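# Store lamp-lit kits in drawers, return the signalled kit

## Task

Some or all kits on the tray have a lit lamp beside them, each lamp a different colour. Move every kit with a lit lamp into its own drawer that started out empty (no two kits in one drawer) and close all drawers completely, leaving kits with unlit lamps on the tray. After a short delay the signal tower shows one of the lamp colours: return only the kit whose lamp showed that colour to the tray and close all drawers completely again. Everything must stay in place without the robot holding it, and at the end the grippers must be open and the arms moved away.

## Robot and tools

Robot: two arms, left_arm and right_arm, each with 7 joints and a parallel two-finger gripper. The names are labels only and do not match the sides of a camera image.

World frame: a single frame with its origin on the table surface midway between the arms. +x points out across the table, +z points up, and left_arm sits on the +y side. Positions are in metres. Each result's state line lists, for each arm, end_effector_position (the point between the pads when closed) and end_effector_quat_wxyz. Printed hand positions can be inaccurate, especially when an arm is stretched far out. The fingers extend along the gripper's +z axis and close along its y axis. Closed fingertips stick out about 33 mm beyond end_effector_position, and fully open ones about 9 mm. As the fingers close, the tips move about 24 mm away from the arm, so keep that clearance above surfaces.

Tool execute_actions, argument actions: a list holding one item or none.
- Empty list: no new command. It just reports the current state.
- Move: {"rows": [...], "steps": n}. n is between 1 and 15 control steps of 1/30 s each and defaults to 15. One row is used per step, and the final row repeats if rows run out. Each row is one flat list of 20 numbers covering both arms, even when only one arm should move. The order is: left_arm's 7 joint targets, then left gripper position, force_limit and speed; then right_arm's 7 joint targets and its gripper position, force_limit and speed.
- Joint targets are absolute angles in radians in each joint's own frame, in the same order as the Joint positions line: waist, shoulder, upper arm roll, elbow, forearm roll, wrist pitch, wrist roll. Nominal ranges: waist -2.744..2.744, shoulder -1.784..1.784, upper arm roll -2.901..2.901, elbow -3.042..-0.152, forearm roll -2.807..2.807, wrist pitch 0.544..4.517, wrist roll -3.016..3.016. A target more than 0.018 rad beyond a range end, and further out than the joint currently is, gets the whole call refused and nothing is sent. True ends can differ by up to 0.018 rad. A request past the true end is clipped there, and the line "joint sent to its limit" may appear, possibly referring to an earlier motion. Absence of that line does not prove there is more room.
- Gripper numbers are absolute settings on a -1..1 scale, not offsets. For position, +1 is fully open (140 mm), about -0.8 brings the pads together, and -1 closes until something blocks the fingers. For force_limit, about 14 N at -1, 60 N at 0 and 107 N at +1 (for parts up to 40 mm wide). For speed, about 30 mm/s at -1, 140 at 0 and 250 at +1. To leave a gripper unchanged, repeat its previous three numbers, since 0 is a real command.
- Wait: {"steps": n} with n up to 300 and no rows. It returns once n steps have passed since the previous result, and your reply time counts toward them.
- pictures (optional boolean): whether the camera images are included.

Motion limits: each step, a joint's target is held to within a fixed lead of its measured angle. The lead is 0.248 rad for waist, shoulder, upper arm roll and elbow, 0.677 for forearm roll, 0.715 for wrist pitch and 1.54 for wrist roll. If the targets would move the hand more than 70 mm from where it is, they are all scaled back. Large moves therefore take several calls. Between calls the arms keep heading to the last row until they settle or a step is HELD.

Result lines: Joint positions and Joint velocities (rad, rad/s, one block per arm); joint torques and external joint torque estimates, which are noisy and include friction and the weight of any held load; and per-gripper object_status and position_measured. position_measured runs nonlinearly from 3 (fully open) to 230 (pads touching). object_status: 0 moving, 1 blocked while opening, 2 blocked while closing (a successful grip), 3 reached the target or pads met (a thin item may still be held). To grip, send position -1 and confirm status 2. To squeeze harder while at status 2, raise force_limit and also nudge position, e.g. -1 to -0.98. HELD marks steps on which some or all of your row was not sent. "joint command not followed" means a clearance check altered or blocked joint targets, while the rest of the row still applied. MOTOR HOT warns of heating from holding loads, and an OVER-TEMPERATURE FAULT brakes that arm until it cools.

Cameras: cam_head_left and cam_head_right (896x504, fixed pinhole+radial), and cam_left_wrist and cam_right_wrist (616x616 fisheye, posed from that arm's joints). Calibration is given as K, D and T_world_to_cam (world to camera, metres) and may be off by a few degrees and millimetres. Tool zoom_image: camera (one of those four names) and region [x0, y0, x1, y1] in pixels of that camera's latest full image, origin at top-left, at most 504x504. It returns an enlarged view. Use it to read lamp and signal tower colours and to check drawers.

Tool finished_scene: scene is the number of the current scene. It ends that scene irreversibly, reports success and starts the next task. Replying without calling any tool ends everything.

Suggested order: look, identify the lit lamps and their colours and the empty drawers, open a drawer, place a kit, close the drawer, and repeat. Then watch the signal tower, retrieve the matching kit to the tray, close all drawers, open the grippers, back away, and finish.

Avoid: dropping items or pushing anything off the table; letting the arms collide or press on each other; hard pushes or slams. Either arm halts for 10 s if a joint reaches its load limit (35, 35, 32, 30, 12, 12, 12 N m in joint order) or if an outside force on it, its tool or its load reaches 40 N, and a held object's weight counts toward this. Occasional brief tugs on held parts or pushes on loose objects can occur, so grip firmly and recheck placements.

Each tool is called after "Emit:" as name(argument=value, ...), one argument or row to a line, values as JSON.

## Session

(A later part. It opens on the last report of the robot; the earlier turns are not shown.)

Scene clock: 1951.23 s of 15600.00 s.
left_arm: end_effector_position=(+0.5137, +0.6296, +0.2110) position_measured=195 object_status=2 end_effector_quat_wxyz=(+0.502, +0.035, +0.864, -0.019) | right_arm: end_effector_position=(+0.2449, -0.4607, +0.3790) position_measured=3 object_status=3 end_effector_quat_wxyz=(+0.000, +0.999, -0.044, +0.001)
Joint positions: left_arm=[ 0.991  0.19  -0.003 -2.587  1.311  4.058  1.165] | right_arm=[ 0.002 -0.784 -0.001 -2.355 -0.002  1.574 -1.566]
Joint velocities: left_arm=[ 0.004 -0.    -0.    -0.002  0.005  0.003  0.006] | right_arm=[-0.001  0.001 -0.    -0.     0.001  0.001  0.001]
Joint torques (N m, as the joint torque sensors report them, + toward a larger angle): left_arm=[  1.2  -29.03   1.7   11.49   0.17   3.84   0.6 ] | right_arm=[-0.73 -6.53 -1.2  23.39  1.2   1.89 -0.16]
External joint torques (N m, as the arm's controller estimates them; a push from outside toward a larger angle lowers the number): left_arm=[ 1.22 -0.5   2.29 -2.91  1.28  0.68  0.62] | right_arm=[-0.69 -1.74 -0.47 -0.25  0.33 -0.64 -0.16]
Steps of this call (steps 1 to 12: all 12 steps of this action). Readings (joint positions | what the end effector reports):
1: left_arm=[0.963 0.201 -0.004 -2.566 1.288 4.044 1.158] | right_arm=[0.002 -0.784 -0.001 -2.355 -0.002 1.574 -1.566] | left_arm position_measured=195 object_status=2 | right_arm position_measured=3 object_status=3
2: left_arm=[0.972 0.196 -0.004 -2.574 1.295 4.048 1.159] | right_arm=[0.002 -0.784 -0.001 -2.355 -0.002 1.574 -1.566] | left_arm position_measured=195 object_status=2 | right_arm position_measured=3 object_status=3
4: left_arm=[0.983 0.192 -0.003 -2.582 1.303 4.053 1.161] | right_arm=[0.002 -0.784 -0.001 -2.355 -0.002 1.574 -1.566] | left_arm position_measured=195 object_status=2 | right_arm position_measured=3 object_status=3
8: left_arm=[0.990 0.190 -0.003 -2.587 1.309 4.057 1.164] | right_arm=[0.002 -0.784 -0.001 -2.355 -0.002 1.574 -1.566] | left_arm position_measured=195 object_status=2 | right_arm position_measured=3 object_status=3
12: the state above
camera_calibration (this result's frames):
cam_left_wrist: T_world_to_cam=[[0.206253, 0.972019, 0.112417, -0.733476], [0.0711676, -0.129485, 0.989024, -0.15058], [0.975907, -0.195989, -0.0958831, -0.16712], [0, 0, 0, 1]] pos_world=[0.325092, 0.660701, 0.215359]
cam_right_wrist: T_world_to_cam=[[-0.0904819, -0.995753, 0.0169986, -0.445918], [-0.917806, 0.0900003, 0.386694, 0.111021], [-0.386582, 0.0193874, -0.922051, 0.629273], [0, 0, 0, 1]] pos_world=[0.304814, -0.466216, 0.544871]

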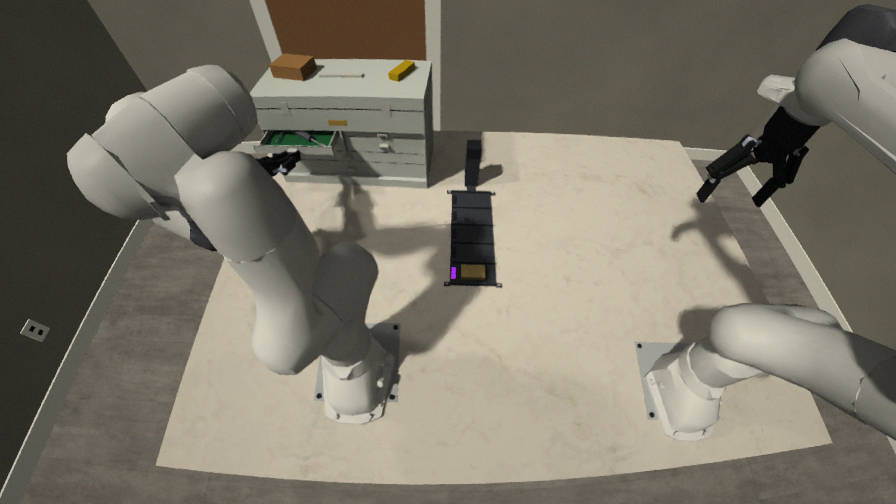

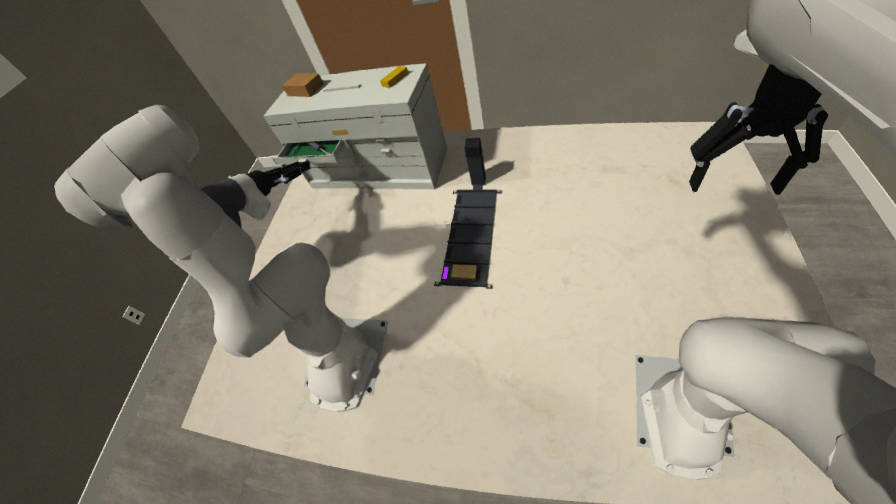

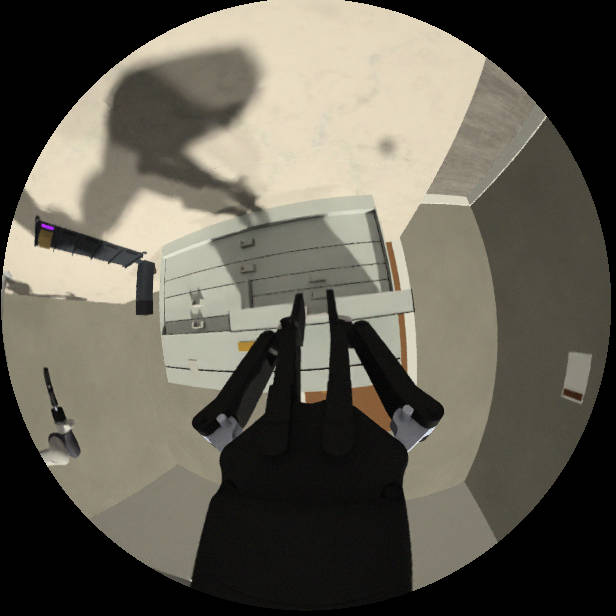

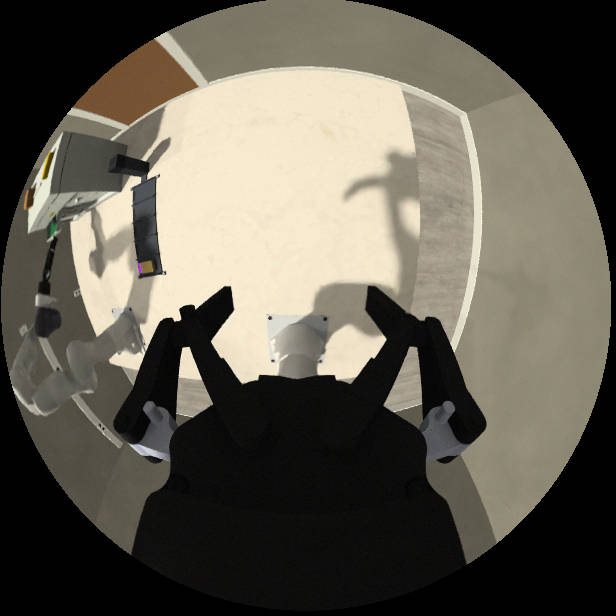

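L1 is occupied. Close it.

Emit:
execute_actions(
  actions=[
    {"rows":[[0.949,0.2055,0,-2.56,1.28,4.038,1.15,-1,0.3,0,0,-0.785,0,-2.356,0,1.571,-1.571,1,0,1]],"steps":12},
  ],
  pictures=false,
)

Emit:
execute_actions(
  actions=[
    {"rows":[[0.916,0.222,0,-2.532,1.255,4.022,1.142,-1,0.3,0,0,-0.785,0,-2.356,0,1.571,-1.571,1,0,1]],"steps":12},
  ],
  pictures=false,
)

Emit:
execute_actions(
  actions=[
    {"rows":[[0.884,0.238,0,-2.504,1.231,4.006,1.133,-1,0.3,0,0,-0.785,0,-2.356,0,1.571,-1.571,1,0,1]],"steps":12},
  ],
  pictures=false,
)

Emit:
execute_actions(
  actions=[
    {"rows":[[0.853,0.255,0,-2.474,1.21,3.99,1.124,-1,0.3,0,0,-0.785,0,-2.356,0,1.571,-1.571,1,0,1]],"steps":12},
  ],
  pictures=false,
)

Emit:
execute_actions(
  actions=[
    {"rows":[[0.824,0.2735,0,-2.441,1.191,3.973,1.111,-1,0.3,0,0,-0.785,0,-2.356,0,1.571,-1.571,1,0,1]],"steps":12},
  ],
  pictures=false,
)

Emit:
execute_actions(
  actions=[
    {"rows":[[0.805,0.286,0,-2.419,1.18,3.962,1.102,-1,0.3,0,0,-0.785,0,-2.356,0,1.571,-1.571,1,0,1]],"steps":12},
  ],
  pictures=false,
)

Emit:
execute_actions(
  actions=[
    {"rows":[[0.79,0.296,0,-2.40,1.171,3.953,1.094,-1,0.3,0,0,-0.785,0,-2.356,0,1.571,-1.571,1,0,1]],"steps":15},
  ],
  pictures=false,
)

Emit:
execute_actions(
  actions=[
    {"rows":[[0.796,0.292,0,-2.406,1.176,3.959,1.103,0,0,1,0,-0.785,0,-2.356,0,1.571,-1.571,1,0,1]],"steps":12},
  ],
  pictures=false,
)

Emit:
execute_actions(
  actions=[
    {"rows":[[0.834,0.2705,0,-2.446,1.199,3.982,1.128,0,0,1,0,-0.785,0,-2.356,0,1.571,-1.571,1,0,1]],"steps":10},
  ],
  pictures=false,
)

Emit:
execute_actions(
  actions=[
    {"rows":[[0.894,0.235,0,-2.509,1.239,4.014,1.149,0,0,1,0,-0.785,0,-2.356,0,1.571,-1.571,1,0,1]],"steps":12},
  ],
  pictures=false,
)

Emit:
execute_actions(
  actions=[
    {"rows":[[0.995,0.188,0,-2.59,1.316,4.062,1.174,0,0,1,0,-0.785,0,-2.356,0,1.571,-1.571,1,0,1]],"steps":15},
  ],
)

Scene clock: 1969.97 s of 15600.00 s.
left_arm: end_effector_position=(+0.5281, +0.6286, +0.2108) position_measured=195 object_status=2 end_effector_quat_wxyz=(+0.502, +0.036, +0.864, -0.018) | right_arm: end_effector_position=(+0.2449, -0.4607, +0.3790) position_measured=3 object_status=3 end_effector_quat_wxyz=(+0.000, +0.999, -0.044, +0.001)
Joint positions: left_arm=[ 0.953  0.203  0.    -2.562  1.283  4.042  1.158] | right_arm=[ 0.002 -0.784 -0.001 -2.355 -0.002  1.574 -1.566]
Joint velocities: left_arm=[-0.005  0.    -0.001  0.001 -0.004 -0.004 -0.007] | right_arm=[ 0.001  0.001  0.     0.001 -0.    -0.     0.001]
Joint torques (N m, as the joint torque sensors report them, + toward a larger angle): left_arm=[ -2.23 -27.7   -0.02  15.03  -1.75   2.75  -0.27] | right_arm=[-0.68 -6.15 -1.02 23.33  1.2   1.91 -0.15]
External joint torques (N m, as the arm's controller estimates them; a push from outside toward a larger angle lowers the number): left_arm=[-2.23  1.6   0.58  0.34 -0.61 -0.39 -0.24] | right_arm=[-0.71 -1.34 -0.37 -0.34  0.32 -0.62 -0.15]
Steps of this call (steps 1 to 15: the robot went on to your last target; steps 16 to 90: nothing new was sent; then 15.33 s passed at rest; steps 91 to 102: all 12 steps of this action). Readings (joint positions | what the end effector reports):
91: left_arm=[0.983 0.193 0.000 -2.583 1.307 4.057 1.165] | right_arm=[0.002 -0.784 -0.001 -2.355 -0.002 1.574 -1.566] | left_arm position_measured=195 object_status=2 | right_arm position_measured=3 object_status=3
92: left_arm=[0.974 0.197 0.000 -2.575 1.300 4.053 1.164] | right_arm=[0.002 -0.784 -0.001 -2.355 -0.002 1.574 -1.566] | left_arm position_measured=195 object_status=2 | right_arm position_measured=3 object_status=3
94: left_arm=[0.962 0.201 0.000 -2.567 1.291 4.047 1.162] | right_arm=[0.002 -0.784 -0.001 -2.355 -0.002 1.574 -1.566] | left_arm position_measured=195 object_status=2 | right_arm position_measured=3 object_status=3
98: left_arm=[0.955 0.203 0.000 -2.563 1.285 4.043 1.159] | right_arm=[0.002 -0.784 -0.001 -2.355 -0.002 1.574 -1.566] | left_arm position_measured=195 object_status=2 | right_arm position_measured=3 object_status=3
102: the state above

Scene clock: 1970.37 s of 15600.00 s.
left_arm: end_effector_position=(+0.5424, +0.6277, +0.2105) position_measured=195 object_status=2 end_effector_quat_wxyz=(+0.502, +0.037, +0.864, -0.018) | right_arm: end_effector_position=(+0.2449, -0.4607, +0.3790) position_measured=3 object_status=3 end_effector_quat_wxyz=(+0.000, +0.999, -0.044, +0.001)
Joint positions: left_arm=[ 0.919  0.22   0.002 -2.535  1.259  4.028  1.15 ] | right_arm=[ 0.002 -0.784 -0.001 -2.355 -0.002  1.574 -1.566]
Joint velocities: left_arm=[-0.004  0.     0.001  0.001 -0.003 -0.004 -0.006] | right_arm=[ 0.    -0.001 -0.     0.     0.    -0.     0.002]
Joint torques (N m, as the joint torque sensors report them, + toward a larger angle): left_arm=[ -2.12 -28.42  -1.81  16.34  -2.05   2.38  -0.29] | right_arm=[-0.76 -6.14 -1.02 23.05  1.18  1.93 -0.17]
External joint torques (N m, as the arm's controller estimates them; a push from outside toward a larger angle lowers the number): left_arm=[-2.16  1.59 -1.21  1.43 -0.89 -0.75 -0.26] | right_arm=[-0.75 -1.17 -0.34 -0.71  0.3  -0.6  -0.17]
Steps of this call (steps 1 to 12: all 12 steps of this action). Readings (joint positions | what the end effector reports):
1: left_arm=[0.946 0.207 0.002 -2.557 1.279 4.041 1.157] | right_arm=[0.002 -0.784 -0.001 -2.355 -0.002 1.574 -1.566] | left_arm position_measured=195 object_status=2 | right_arm position_measured=3 object_status=3
2: left_arm=[0.937 0.212 0.002 -2.549 1.274 4.037 1.156] | right_arm=[0.002 -0.784 -0.001 -2.355 -0.002 1.574 -1.566] | left_arm position_measured=195 object_status=2 | right_arm position_measured=3 object_status=3
4: left_arm=[0.927 0.217 0.002 -2.540 1.266 4.032 1.154] | right_arm=[0.002 -0.784 -0.001 -2.355 -0.002 1.574 -1.566] | left_arm position_measured=195 object_status=2 | right_arm position_measured=3 object_status=3
8: left_arm=[0.921 0.219 0.002 -2.535 1.261 4.029 1.151] | right_arm=[0.002 -0.784 -0.001 -2.355 -0.002 1.574 -1.566] | left_arm position_measured=195 object_status=2 | right_arm position_measured=3 object_status=3
12: the state above

Scene clock: 1970.77 s of 15600.00 s.
left_arm: end_effector_position=(+0.5567, +0.6267, +0.2103) position_measured=195 object_status=2 end_effector_quat_wxyz=(+0.501, +0.037, +0.864, -0.018) | right_arm: end_effector_position=(+0.2449, -0.4607, +0.3790) position_measured=3 object_status=3 end_effector_quat_wxyz=(+0.000, +0.999, -0.044, +0.001)
Joint positions: left_arm=[ 0.887  0.236  0.003 -2.507  1.236  4.012  1.141] | right_arm=[ 0.002 -0.784 -0.001 -2.355 -0.002  1.574 -1.566]
Joint velocities: left_arm=[-0.003  0.001 -0.001  0.001 -0.003 -0.002 -0.006] | right_arm=[-0.    -0.     0.    -0.003  0.001  0.    -0.   ]
Joint torques (N m, as the joint torque sensors report them, + toward a larger angle): left_arm=[ -2.16 -29.51  -2.22  15.54  -2.12   2.28  -0.22] | right_arm=[-0.51 -5.9  -0.85 23.71  1.22  1.9  -0.13]
External joint torques (N m, as the arm's controller estimates them; a push from outside toward a larger angle lowers the number): left_arm=[-2.13  1.33 -1.53  0.33 -0.95 -0.85 -0.19] | right_arm=[-0.51 -1.03 -0.19  0.07  0.34 -0.62 -0.13]
Steps of this call (steps 1 to 12: all 12 steps of this action). Readings (joint positions | what the end effector reports):
1: left_arm=[0.913 0.224 0.003 -2.529 1.255 4.026 1.149] | right_arm=[0.002 -0.784 -0.001 -2.355 -0.002 1.574 -1.566] | left_arm position_measured=195 object_status=2 | right_arm position_measured=3 object_status=3
2: left_arm=[0.904 0.228 0.003 -2.521 1.250 4.023 1.147] | right_arm=[0.002 -0.784 -0.001 -2.355 -0.002 1.574 -1.566] | left_arm position_measured=195 object_status=2 | right_arm position_measured=3 object_status=3
4: left_arm=[0.894 0.233 0.003 -2.512 1.242 4.017 1.145] | right_arm=[0.002 -0.784 -0.001 -2.355 -0.002 1.574 -1.566] | left_arm position_measured=195 object_status=2 | right_arm position_measured=3 object_status=3
8: left_arm=[0.888 0.236 0.003 -2.507 1.237 4.013 1.142] | right_arm=[0.002 -0.784 -0.001 -2.355 -0.002 1.574 -1.566] | left_arm position_measured=195 object_status=2 | right_arm position_measured=3 object_status=3
12: the state above

Scene clock: 1971.17 s of 15600.00 s.
left_arm: end_effector_position=(+0.5713, +0.6257, +0.2101) position_measured=195 object_status=2 end_effector_quat_wxyz=(+0.501, +0.037, +0.864, -0.017) | right_arm: end_effector_position=(+0.2449, -0.4607, +0.3790) position_measured=3 object_status=3 end_effector_quat_wxyz=(+0.000, +0.999, -0.044, +0.001)
Joint positions: left_arm=[ 0.856  0.253  0.003 -2.477  1.214  3.996  1.131] | right_arm=[ 0.002 -0.784 -0.001 -2.355 -0.002  1.574 -1.566]
Joint velocities: left_arm=[-0.005  0.001 -0.     0.001 -0.004 -0.003 -0.009] | right_arm=[-0.    -0.    -0.001 -0.001  0.001  0.001 -0.001]
Joint torques (N m, as the joint torque sensors report them, + toward a larger angle): left_arm=[ -2.01 -30.25  -2.56  16.45  -2.04   2.3   -0.14] | right_arm=[-0.71 -6.3  -1.26 23.42  1.2   1.87 -0.14]
External joint torques (N m, as the arm's controller estimates them; a push from outside toward a larger angle lowers the number): left_arm=[-2.09  1.48 -1.95  0.91 -0.84 -0.82 -0.12] | right_arm=[-0.7  -1.39 -0.59 -0.29  0.32 -0.66 -0.14]
Steps of this call (steps 1 to 12: all 12 steps of this action). Readings (joint positions | what the end effector reports):
1: left_arm=[0.881 0.240 0.004 -2.501 1.232 4.011 1.140] | right_arm=[0.002 -0.784 -0.001 -2.355 -0.002 1.574 -1.566] | left_arm position_measured=195 object_status=2 | right_arm position_measured=3 object_status=3
2: left_arm=[0.873 0.245 0.003 -2.492 1.227 4.007 1.139] | right_arm=[0.002 -0.784 -0.001 -2.355 -0.002 1.574 -1.566] | left_arm position_measured=195 object_status=2 | right_arm position_measured=3 object_status=3
4: left_arm=[0.863 0.250 0.003 -2.482 1.220 4.001 1.136] | right_arm=[0.002 -0.784 -0.001 -2.355 -0.002 1.574 -1.566] | left_arm position_measured=195 object_status=2 | right_arm position_measured=3 object_status=3
8: left_arm=[0.857 0.253 0.003 -2.477 1.215 3.997 1.133] | right_arm=[0.002 -0.784 -0.001 -2.355 -0.002 1.574 -1.566] | left_arm position_measured=195 object_status=2 | right_arm position_measured=3 object_status=3
12: the state above

Scene clock: 1971.57 s of 15600.00 s.
left_arm: end_effector_position=(+0.5861, +0.6247, +0.2099) position_measured=195 object_status=2 end_effector_quat_wxyz=(+0.501, +0.037, +0.864, -0.017) | right_arm: end_effector_position=(+0.2449, -0.4607, +0.3790) position_measured=3 object_status=3 end_effector_quat_wxyz=(+0.000, +0.999, -0.044, +0.001)
Joint positions: left_arm=[ 0.827  0.271  0.003 -2.444  1.195  3.979  1.119] | right_arm=[ 0.002 -0.784 -0.001 -2.355 -0.002  1.574 -1.566]
Joint velocities: left_arm=[-0.004 -0.001 -0.     0.003 -0.002 -0.004 -0.01 ] | right_arm=[ 0.001  0.001 -0.     0.001 -0.001  0.    -0.001]
Joint torques (N m, as the joint torque sensors report them, + toward a larger angle): left_arm=[ -2.29 -30.75  -2.03  17.2   -2.11   2.31  -0.13] | right_arm=[-0.55 -6.18 -1.17 23.7   1.17  1.84 -0.12]
External joint torques (N m, as the arm's controller estimates them; a push from outside toward a larger angle lowers the number): left_arm=[-2.35  1.78 -1.36  1.42 -0.89 -0.8  -0.1 ] | right_arm=[-0.55 -1.27 -0.5  -0.04  0.3  -0.7  -0.12]
Steps of this call (steps 1 to 12: all 12 steps of this action). Readings (joint positions | what the end effector reports):
1: left_arm=[0.850 0.257 0.004 -2.470 1.212 3.994 1.130] | right_arm=[0.002 -0.784 -0.001 -2.355 -0.002 1.574 -1.566] | left_arm position_measured=195 object_status=2 | right_arm position_measured=3 object_status=3
2: left_arm=[0.843 0.263 0.003 -2.461 1.207 3.990 1.128] | right_arm=[0.002 -0.784 -0.001 -2.355 -0.002 1.574 -1.566] | left_arm position_measured=195 object_status=2 | right_arm position_measured=3 object_status=3
4: left_arm=[0.834 0.269 0.003 -2.450 1.201 3.985 1.125] | right_arm=[0.002 -0.784 -0.001 -2.355 -0.002 1.574 -1.566] | left_arm position_measured=195 object_status=2 | right_arm position_measured=3 object_status=3
8: left_arm=[0.828 0.271 0.003 -2.445 1.196 3.980 1.121] | right_arm=[0.002 -0.784 -0.001 -2.355 -0.002 1.574 -1.566] | left_arm position_measured=195 object_status=2 | right_arm position_measured=3 object_status=3
12: the state above

Scene clock: 1971.97 s of 15600.00 s.
left_arm: end_effector_position=(+0.5959, +0.6239, +0.2097) position_measured=195 object_status=2 end_effector_quat_wxyz=(+0.501, +0.037, +0.865, -0.017) | right_arm: end_effector_position=(+0.2449, -0.4607, +0.3790) position_measured=3 object_status=3 end_effector_quat_wxyz=(+0.000, +0.999, -0.044, +0.001)
Joint positions: left_arm=[ 0.808  0.284  0.003 -2.422  1.184  3.968  1.11 ] | right_arm=[ 0.002 -0.784 -0.001 -2.355 -0.002  1.574 -1.566]
Joint velocities: left_arm=[-0.002 -0.001 -0.001  0.002 -0.002 -0.002 -0.007] | right_arm=[-0.002  0.001  0.     0.001  0.    -0.001  0.002]
Joint torques (N m, as the joint torque sensors report them, + toward a larger angle): left_arm=[ -1.82 -30.95  -2.44  16.18  -2.13   2.4   -0.37] | right_arm=[-0.54 -6.   -1.06 23.44  1.22  1.87 -0.16]
External joint torques (N m, as the arm's controller estimates them; a push from outside toward a larger angle lowers the number): left_arm=[-1.78  2.23 -1.63  0.14 -0.9  -0.71 -0.34] | right_arm=[-0.51 -1.12 -0.36 -0.27  0.35 -0.66 -0.17]
Steps of this call (steps 1 to 12: all 12 steps of this action). Readings (joint positions | what the end effector reports):
1: left_arm=[0.823 0.274 0.003 -2.439 1.194 3.978 1.118] | right_arm=[0.002 -0.784 -0.001 -2.355 -0.002 1.574 -1.566] | left_arm position_measured=195 object_status=2 | right_arm position_measured=3 object_status=3
2: left_arm=[0.818 0.278 0.003 -2.433 1.191 3.975 1.117] | right_arm=[0.002 -0.784 -0.001 -2.355 -0.002 1.574 -1.566] | left_arm position_measured=195 object_status=2 | right_arm position_measured=3 object_status=3
4: left_arm=[0.813 0.282 0.003 -2.426 1.187 3.971 1.115] | right_arm=[0.002 -0.784 -0.001 -2.355 -0.002 1.574 -1.566] | left_arm position_measured=195 object_status=2 | right_arm position_measured=3 object_status=3
8: left_arm=[0.809 0.284 0.003 -2.422 1.185 3.969 1.112] | right_arm=[0.002 -0.784 -0.001 -2.355 -0.002 1.574 -1.566] | left_arm position_measured=195 object_status=2 | right_arm position_measured=3 object_status=3
12: the state above

Scene clock: 1972.47 s of 15600.00 s.
left_arm: end_effector_position=(+0.6029, +0.6235, +0.2096) position_measured=195 object_status=2 end_effector_quat_wxyz=(+0.501, +0.036, +0.865, -0.018) | right_arm: end_effector_position=(+0.2449, -0.4607, +0.3790) position_measured=3 object_status=3 end_effector_quat_wxyz=(+0.000, +0.999, -0.044, +0.001)
Joint positions: left_arm=[ 0.795  0.293  0.003 -2.405  1.177  3.96   1.102] | right_arm=[ 0.002 -0.784 -0.001 -2.355 -0.002  1.574 -1.566]
Joint velocities: left_arm=[-0.001  0.001  0.     0.     0.001 -0.    -0.003] | right_arm=[ 0.001 -0.    -0.     0.001  0.    -0.001  0.001]
Joint torques (N m, as the joint torque sensors report them, + toward a larger angle): left_arm=[ -3.31 -31.84  -2.28  18.41  -2.54   2.1   -0.39] | right_arm=[-0.77 -6.46 -0.87 23.98  1.17  1.86 -0.14]
External joint torques (N m, as the arm's controller estimates them; a push from outside toward a larger angle lowers the number): left_arm=[-3.27  1.66 -1.46  2.27 -1.29 -0.99 -0.37] | right_arm=[-0.77 -1.62 -0.18  0.29  0.3  -0.67 -0.14]
Steps of this call (steps 1 to 15: all 15 steps of this action). Readings (joint positions | what the end effector reports):
1: left_arm=[0.805 0.286 0.003 -2.418 1.183 3.967 1.109] | right_arm=[0.002 -0.784 -0.001 -2.355 -0.002 1.574 -1.566] | left_arm position_measured=195 object_status=2 | right_arm position_measured=3 object_status=3
2: left_arm=[0.801 0.289 0.003 -2.412 1.180 3.965 1.108] | right_arm=[0.002 -0.784 -0.001 -2.355 -0.002 1.574 -1.566] | left_arm position_measured=195 object_status=2 | right_arm position_measured=3 object_status=3
4: left_arm=[0.797 0.292 0.003 -2.407 1.178 3.961 1.106] | right_arm=[0.002 -0.784 -0.001 -2.355 -0.002 1.574 -1.566] | left_arm position_measured=195 object_status=2 | right_arm position_measured=3 object_status=3
8: left_arm=[0.795 0.293 0.003 -2.405 1.177 3.960 1.104] | right_arm=[0.002 -0.784 -0.001 -2.355 -0.002 1.574 -1.566] | left_arm position_measured=195 object_status=2 | right_arm position_measured=3 object_status=3
15: the state above

Scene clock: 1972.87 s of 15600.00 s.
left_arm: end_effector_position=(+0.6029, +0.6233, +0.2095) position_measured=129 object_status=0 end_effector_quat_wxyz=(+0.501, +0.036, +0.865, -0.018) | right_arm: end_effector_position=(+0.2449, -0.4607, +0.3790) position_measured=3 object_status=3 end_effector_quat_wxyz=(+0.000, +0.999, -0.044, +0.001)
Joint positions: left_arm=[ 0.795  0.293  0.003 -2.405  1.177  3.96   1.102] | right_arm=[ 0.002 -0.784 -0.001 -2.355 -0.002  1.574 -1.566]
Joint velocities: left_arm=[ 0.     0.001 -0.     0.     0.     0.    -0.001] | right_arm=[ 0.001  0.001  0.    -0.001  0.001  0.     0.001]
Joint torques (N m, as the joint torque sensors report them, + toward a larger angle): left_arm=[  0.14 -34.13  -2.05  14.98  -1.37   3.03   0.05] | right_arm=[-1.07 -6.2  -0.79 23.63  1.17  1.85 -0.19]
External joint torques (N m, as the arm's controller estimates them; a push from outside toward a larger angle lowers the number): left_arm=[ 0.07 -0.63 -1.33 -1.2  -0.11 -0.05  0.08] | right_arm=[-1.08 -1.38 -0.13  0.    0.29 -0.67 -0.19]
Steps of this call (steps 1 to 12: all 12 steps of this action). Readings (joint positions | what the end effector reports):
1: left_arm=[0.795 0.293 0.003 -2.405 1.177 3.960 1.102] | right_arm=[0.002 -0.784 -0.001 -2.355 -0.002 1.574 -1.566] | left_arm position_measured=195 object_status=0 | right_arm position_measured=3 object_status=3
2: left_arm=[0.795 0.293 0.003 -2.405 1.177 3.960 1.102] | right_arm=[0.002 -0.784 -0.001 -2.355 -0.002 1.574 -1.566] | left_arm position_measured=191 object_status=0 | right_arm position_measured=3 object_status=3
4: left_arm=[0.795 0.293 0.003 -2.405 1.177 3.960 1.102] | right_arm=[0.002 -0.784 -0.001 -2.355 -0.002 1.574 -1.566] | left_arm position_measured=165 object_status=0 | right_arm position_measured=3 object_status=3
8: left_arm=[0.795 0.293 0.003 -2.405 1.177 3.960 1.102] | right_arm=[0.002 -0.784 -0.001 -2.355 -0.002 1.574 -1.566] | left_arm position_measured=129 object_status=0 | right_arm position_measured=3 object_status=3
12: the state above

Scene clock: 1973.20 s of 15600.00 s.
left_arm: end_effector_position=(+0.5855, +0.6261, +0.2081) position_measured=129 object_status=3 end_effector_quat_wxyz=(+0.499, +0.033, +0.865, -0.018) | right_arm: end_effector_position=(+0.2449, -0.4607, +0.3790) position_measured=3 object_status=3 end_effector_quat_wxyz=(+0.000, +0.999, -0.044, +0.001)
Joint positions: left_arm=[ 0.831  0.273 -0.    -2.444  1.195  3.975  1.115] | right_arm=[ 0.002 -0.784 -0.001 -2.355 -0.002  1.574 -1.566]
Joint velocities: left_arm=[-0.    -0.004  0.001 -0.008  0.013  0.014  0.021] | right_arm=[ 0.002 -0.001 -0.001 -0.001  0.     0.001  0.   ]
Joint torques (N m, as the joint torque sensors report them, + toward a larger angle): left_arm=[  1.16 -33.76  -0.67  14.3   -0.25   3.78   0.47] | right_arm=[-0.82 -5.87 -1.28 23.68  1.16  1.88 -0.15]
External joint torques (N m, as the arm's controller estimates them; a push from outside toward a larger angle lowers the number): left_arm=[ 1.21 -1.21  0.14 -1.56  0.97  0.68  0.5 ] | right_arm=[-0.83 -1.01 -0.6   0.    0.28 -0.65 -0.15]
Steps of this call (steps 1 to 10: all 10 steps of this action). Readings (joint positions | what the end effector reports):
1: left_arm=[0.802 0.288 -0.001 -2.414 1.181 3.962 1.104] | right_arm=[0.002 -0.784 -0.001 -2.355 -0.002 1.574 -1.566] | left_arm position_measured=129 object_status=0 | right_arm position_measured=3 object_status=3
2: left_arm=[0.810 0.282 -0.001 -2.425 1.185 3.965 1.106] | right_arm=[0.002 -0.784 -0.001 -2.355 -0.002 1.574 -1.566] | left_arm position_measured=129 object_status=3 | right_arm position_measured=3 object_status=3
4: left_arm=[0.824 0.277 -0.000 -2.437 1.190 3.970 1.109] | right_arm=[0.002 -0.784 -0.001 -2.355 -0.002 1.574 -1.566] | left_arm position_measured=129 object_status=3 | right_arm position_measured=3 object_status=3
8: left_arm=[0.831 0.273 -0.000 -2.443 1.194 3.974 1.113] | right_arm=[0.002 -0.784 -0.001 -2.355 -0.002 1.574 -1.566] | left_arm position_measured=129 object_status=3 | right_arm position_measured=3 object_status=3
10: the state above

Scene clock: 1973.60 s of 15600.00 s.
left_arm: end_effector_position=(+0.5559, +0.6287, +0.2080) position_measured=129 object_status=3 end_effector_quat_wxyz=(+0.499, +0.032, +0.866, -0.018) | right_arm: end_effector_position=(+0.2449, -0.4607, +0.3790) position_measured=3 object_status=3 end_effector_quat_wxyz=(+0.000, +0.999, -0.044, +0.001)
Joint positions: left_arm=[ 0.891  0.237  0.001 -2.507  1.235  4.007  1.135] | right_arm=[ 0.002 -0.784 -0.001 -2.355 -0.002  1.574 -1.566]
Joint velocities: left_arm=[ 0.001 -0.003  0.001 -0.003  0.012  0.02   0.024] | right_arm=[-0.001  0.    -0.001 -0.001 -0.     0.001  0.   ]
Joint torques (N m, as the joint torque sensors report them, + toward a larger angle): left_arm=[  1.31 -31.93  -0.85  14.89  -0.29   3.84   0.4 ] | right_arm=[-0.85 -6.08 -1.22 23.33  1.19  1.9  -0.2 ]
External joint torques (N m, as the arm's controller estimates them; a push from outside toward a larger angle lowers the number): left_arm=[ 1.23 -0.99 -0.23 -0.42  0.9   0.72  0.42] | right_arm=[-0.81 -1.21 -0.5  -0.37  0.32 -0.64 -0.2 ]
Steps of this call (steps 1 to 12: all 12 steps of this action). Readings (joint positions | what the end effector reports):
1: left_arm=[0.843 0.264 -0.005 -2.459 1.204 3.980 1.118] | right_arm=[0.002 -0.784 -0.001 -2.355 -0.002 1.574 -1.566] | left_arm position_measured=129 object_status=3 | right_arm position_measured=3 object_status=3
2: left_arm=[0.857 0.254 -0.005 -2.476 1.212 3.986 1.120] | right_arm=[0.002 -0.784 -0.001 -2.355 -0.002 1.574 -1.566] | left_arm position_measured=129 object_status=3 | right_arm position_measured=3 object_status=3
4: left_arm=[0.879 0.244 -0.001 -2.495 1.223 3.994 1.124] | right_arm=[0.002 -0.784 -0.001 -2.355 -0.002 1.574 -1.566] | left_arm position_measured=129 object_status=3 | right_arm position_measured=3 object_status=3
8: left_arm=[0.891 0.238 0.001 -2.505 1.231 4.003 1.131] | right_arm=[0.002 -0.784 -0.001 -2.355 -0.002 1.574 -1.566] | left_arm position_measured=129 object_status=3 | right_arm position_measured=3 object_status=3
12: the state above

Scene clock: 1974.10 s of 15600.00 s.
left_arm: end_effector_position=(+0.5117, +0.6320, +0.2090) position_measured=129 object_status=3 end_effector_quat_wxyz=(+0.500, +0.031, +0.865, -0.019) | right_arm: end_effector_position=(+0.2449, -0.4607, +0.3790) position_measured=3 object_status=3 end_effector_quat_wxyz=(+0.000, +0.999, -0.044, +0.001)
Joint positions: left_arm=[ 0.992  0.19   0.002 -2.588  1.312  4.055  1.161] | right_arm=[ 0.002 -0.784 -0.001 -2.355 -0.002  1.574 -1.566]
Joint velocities: left_arm=[ 0.001 -0.001  0.001 -0.001  0.011  0.015  0.021] | right_arm=[ 0.    -0.001  0.     0.001 -0.    -0.    -0.002]
Joint torques (N m, as the joint torque sensors report them, + toward a larger angle): left_arm=[  1.01 -29.68  -1.88  13.63  -0.19   3.89   0.4 ] | right_arm=[-0.62 -6.31 -1.41 23.58  1.21  1.92 -0.19]
External joint torques (N m, as the arm's controller estimates them; a push from outside toward a larger angle lowers the number): left_arm=[ 0.95 -1.2  -1.38 -0.79  0.94  0.76  0.43] | right_arm=[-0.62 -1.38 -0.76 -0.14  0.34 -0.61 -0.19]
Steps of this call (steps 1 to 15: all 15 steps of this action). Readings (joint positions | what the end effector reports):
1: left_arm=[0.912 0.226 -0.007 -2.526 1.252 4.014 1.138] | right_arm=[0.002 -0.784 -0.001 -2.355 -0.002 1.574 -1.566] | left_arm position_measured=129 object_status=3 | right_arm position_measured=3 object_status=3
2: left_arm=[0.936 0.213 -0.007 -2.549 1.268 4.022 1.141] | right_arm=[0.002 -0.784 -0.001 -2.355 -0.002 1.574 -1.566] | left_arm position_measured=129 object_status=3 | right_arm position_measured=3 object_status=3
4: left_arm=[0.972 0.199 -0.001 -2.573 1.287 4.034 1.146] | right_arm=[0.002 -0.784 -0.001 -2.355 -0.002 1.574 -1.566] | left_arm position_measured=129 object_status=3 | right_arm position_measured=3 object_status=3
8: left_arm=[0.991 0.192 0.002 -2.586 1.304 4.047 1.154] | right_arm=[0.002 -0.784 -0.001 -2.355 -0.002 1.574 -1.566] | left_arm position_measured=129 object_status=3 | right_arm position_measured=3 object_status=3
15: the state above
camera_calibration (this result's frames):
cam_left_wrist: T_world_to_cam=[[0.199606, 0.973925, 0.107828, -0.73196], [0.0770364, -0.125299, 0.989124, -0.15385], [0.976843, -0.189128, -0.100038, -0.168844], [0, 0, 0, 1]] pos_world=[0.32289, 0.661664, 0.214212]
cam_right_wrist: T_world_to_cam=[[-0.0904818, -0.995753, 0.0169987, -0.445918], [-0.917806, 0.0900003, 0.386694, 0.111021], [-0.386582, 0.0193873, -0.922051, 0.629273], [0, 0, 0, 1]] pos_world=[0.304814, -0.466216, 0.544871]

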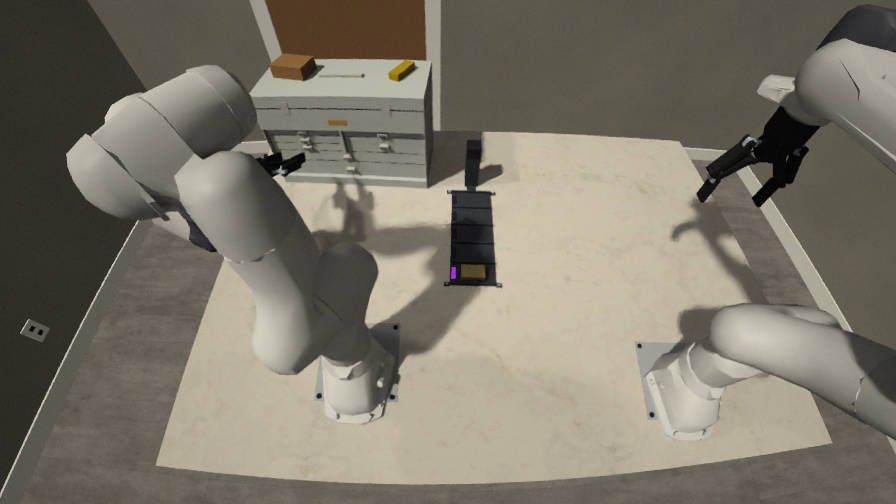

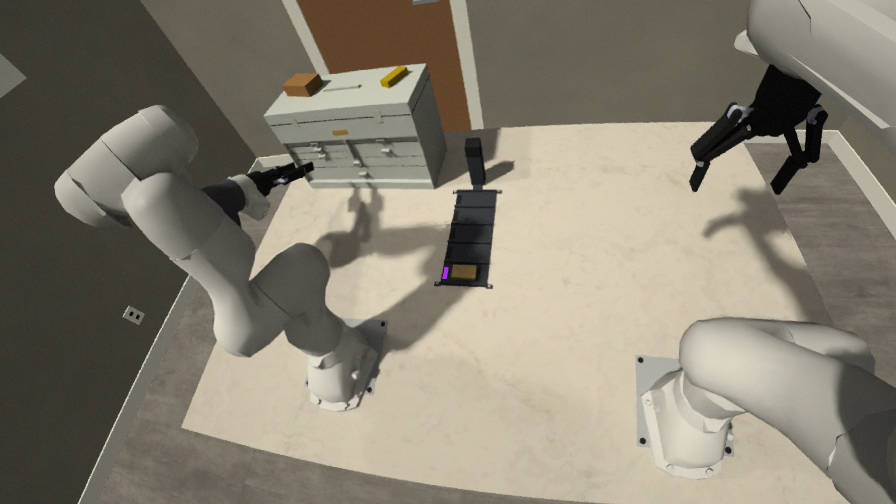

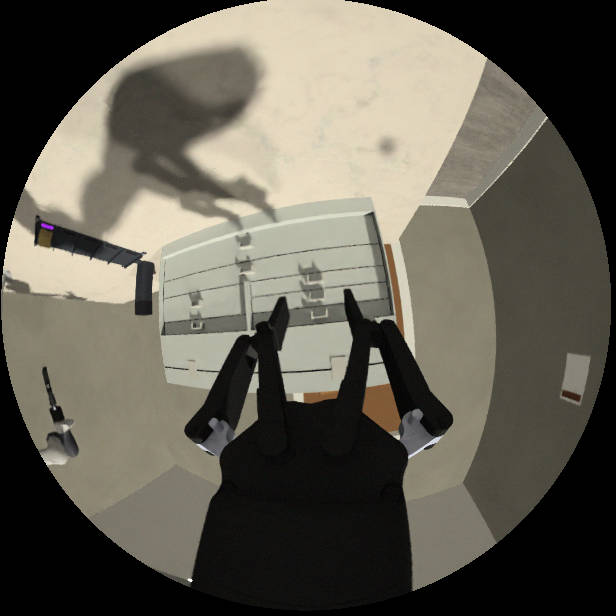

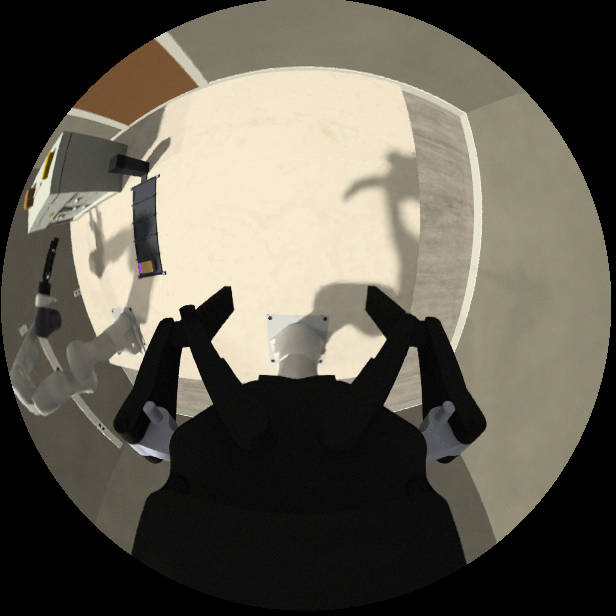

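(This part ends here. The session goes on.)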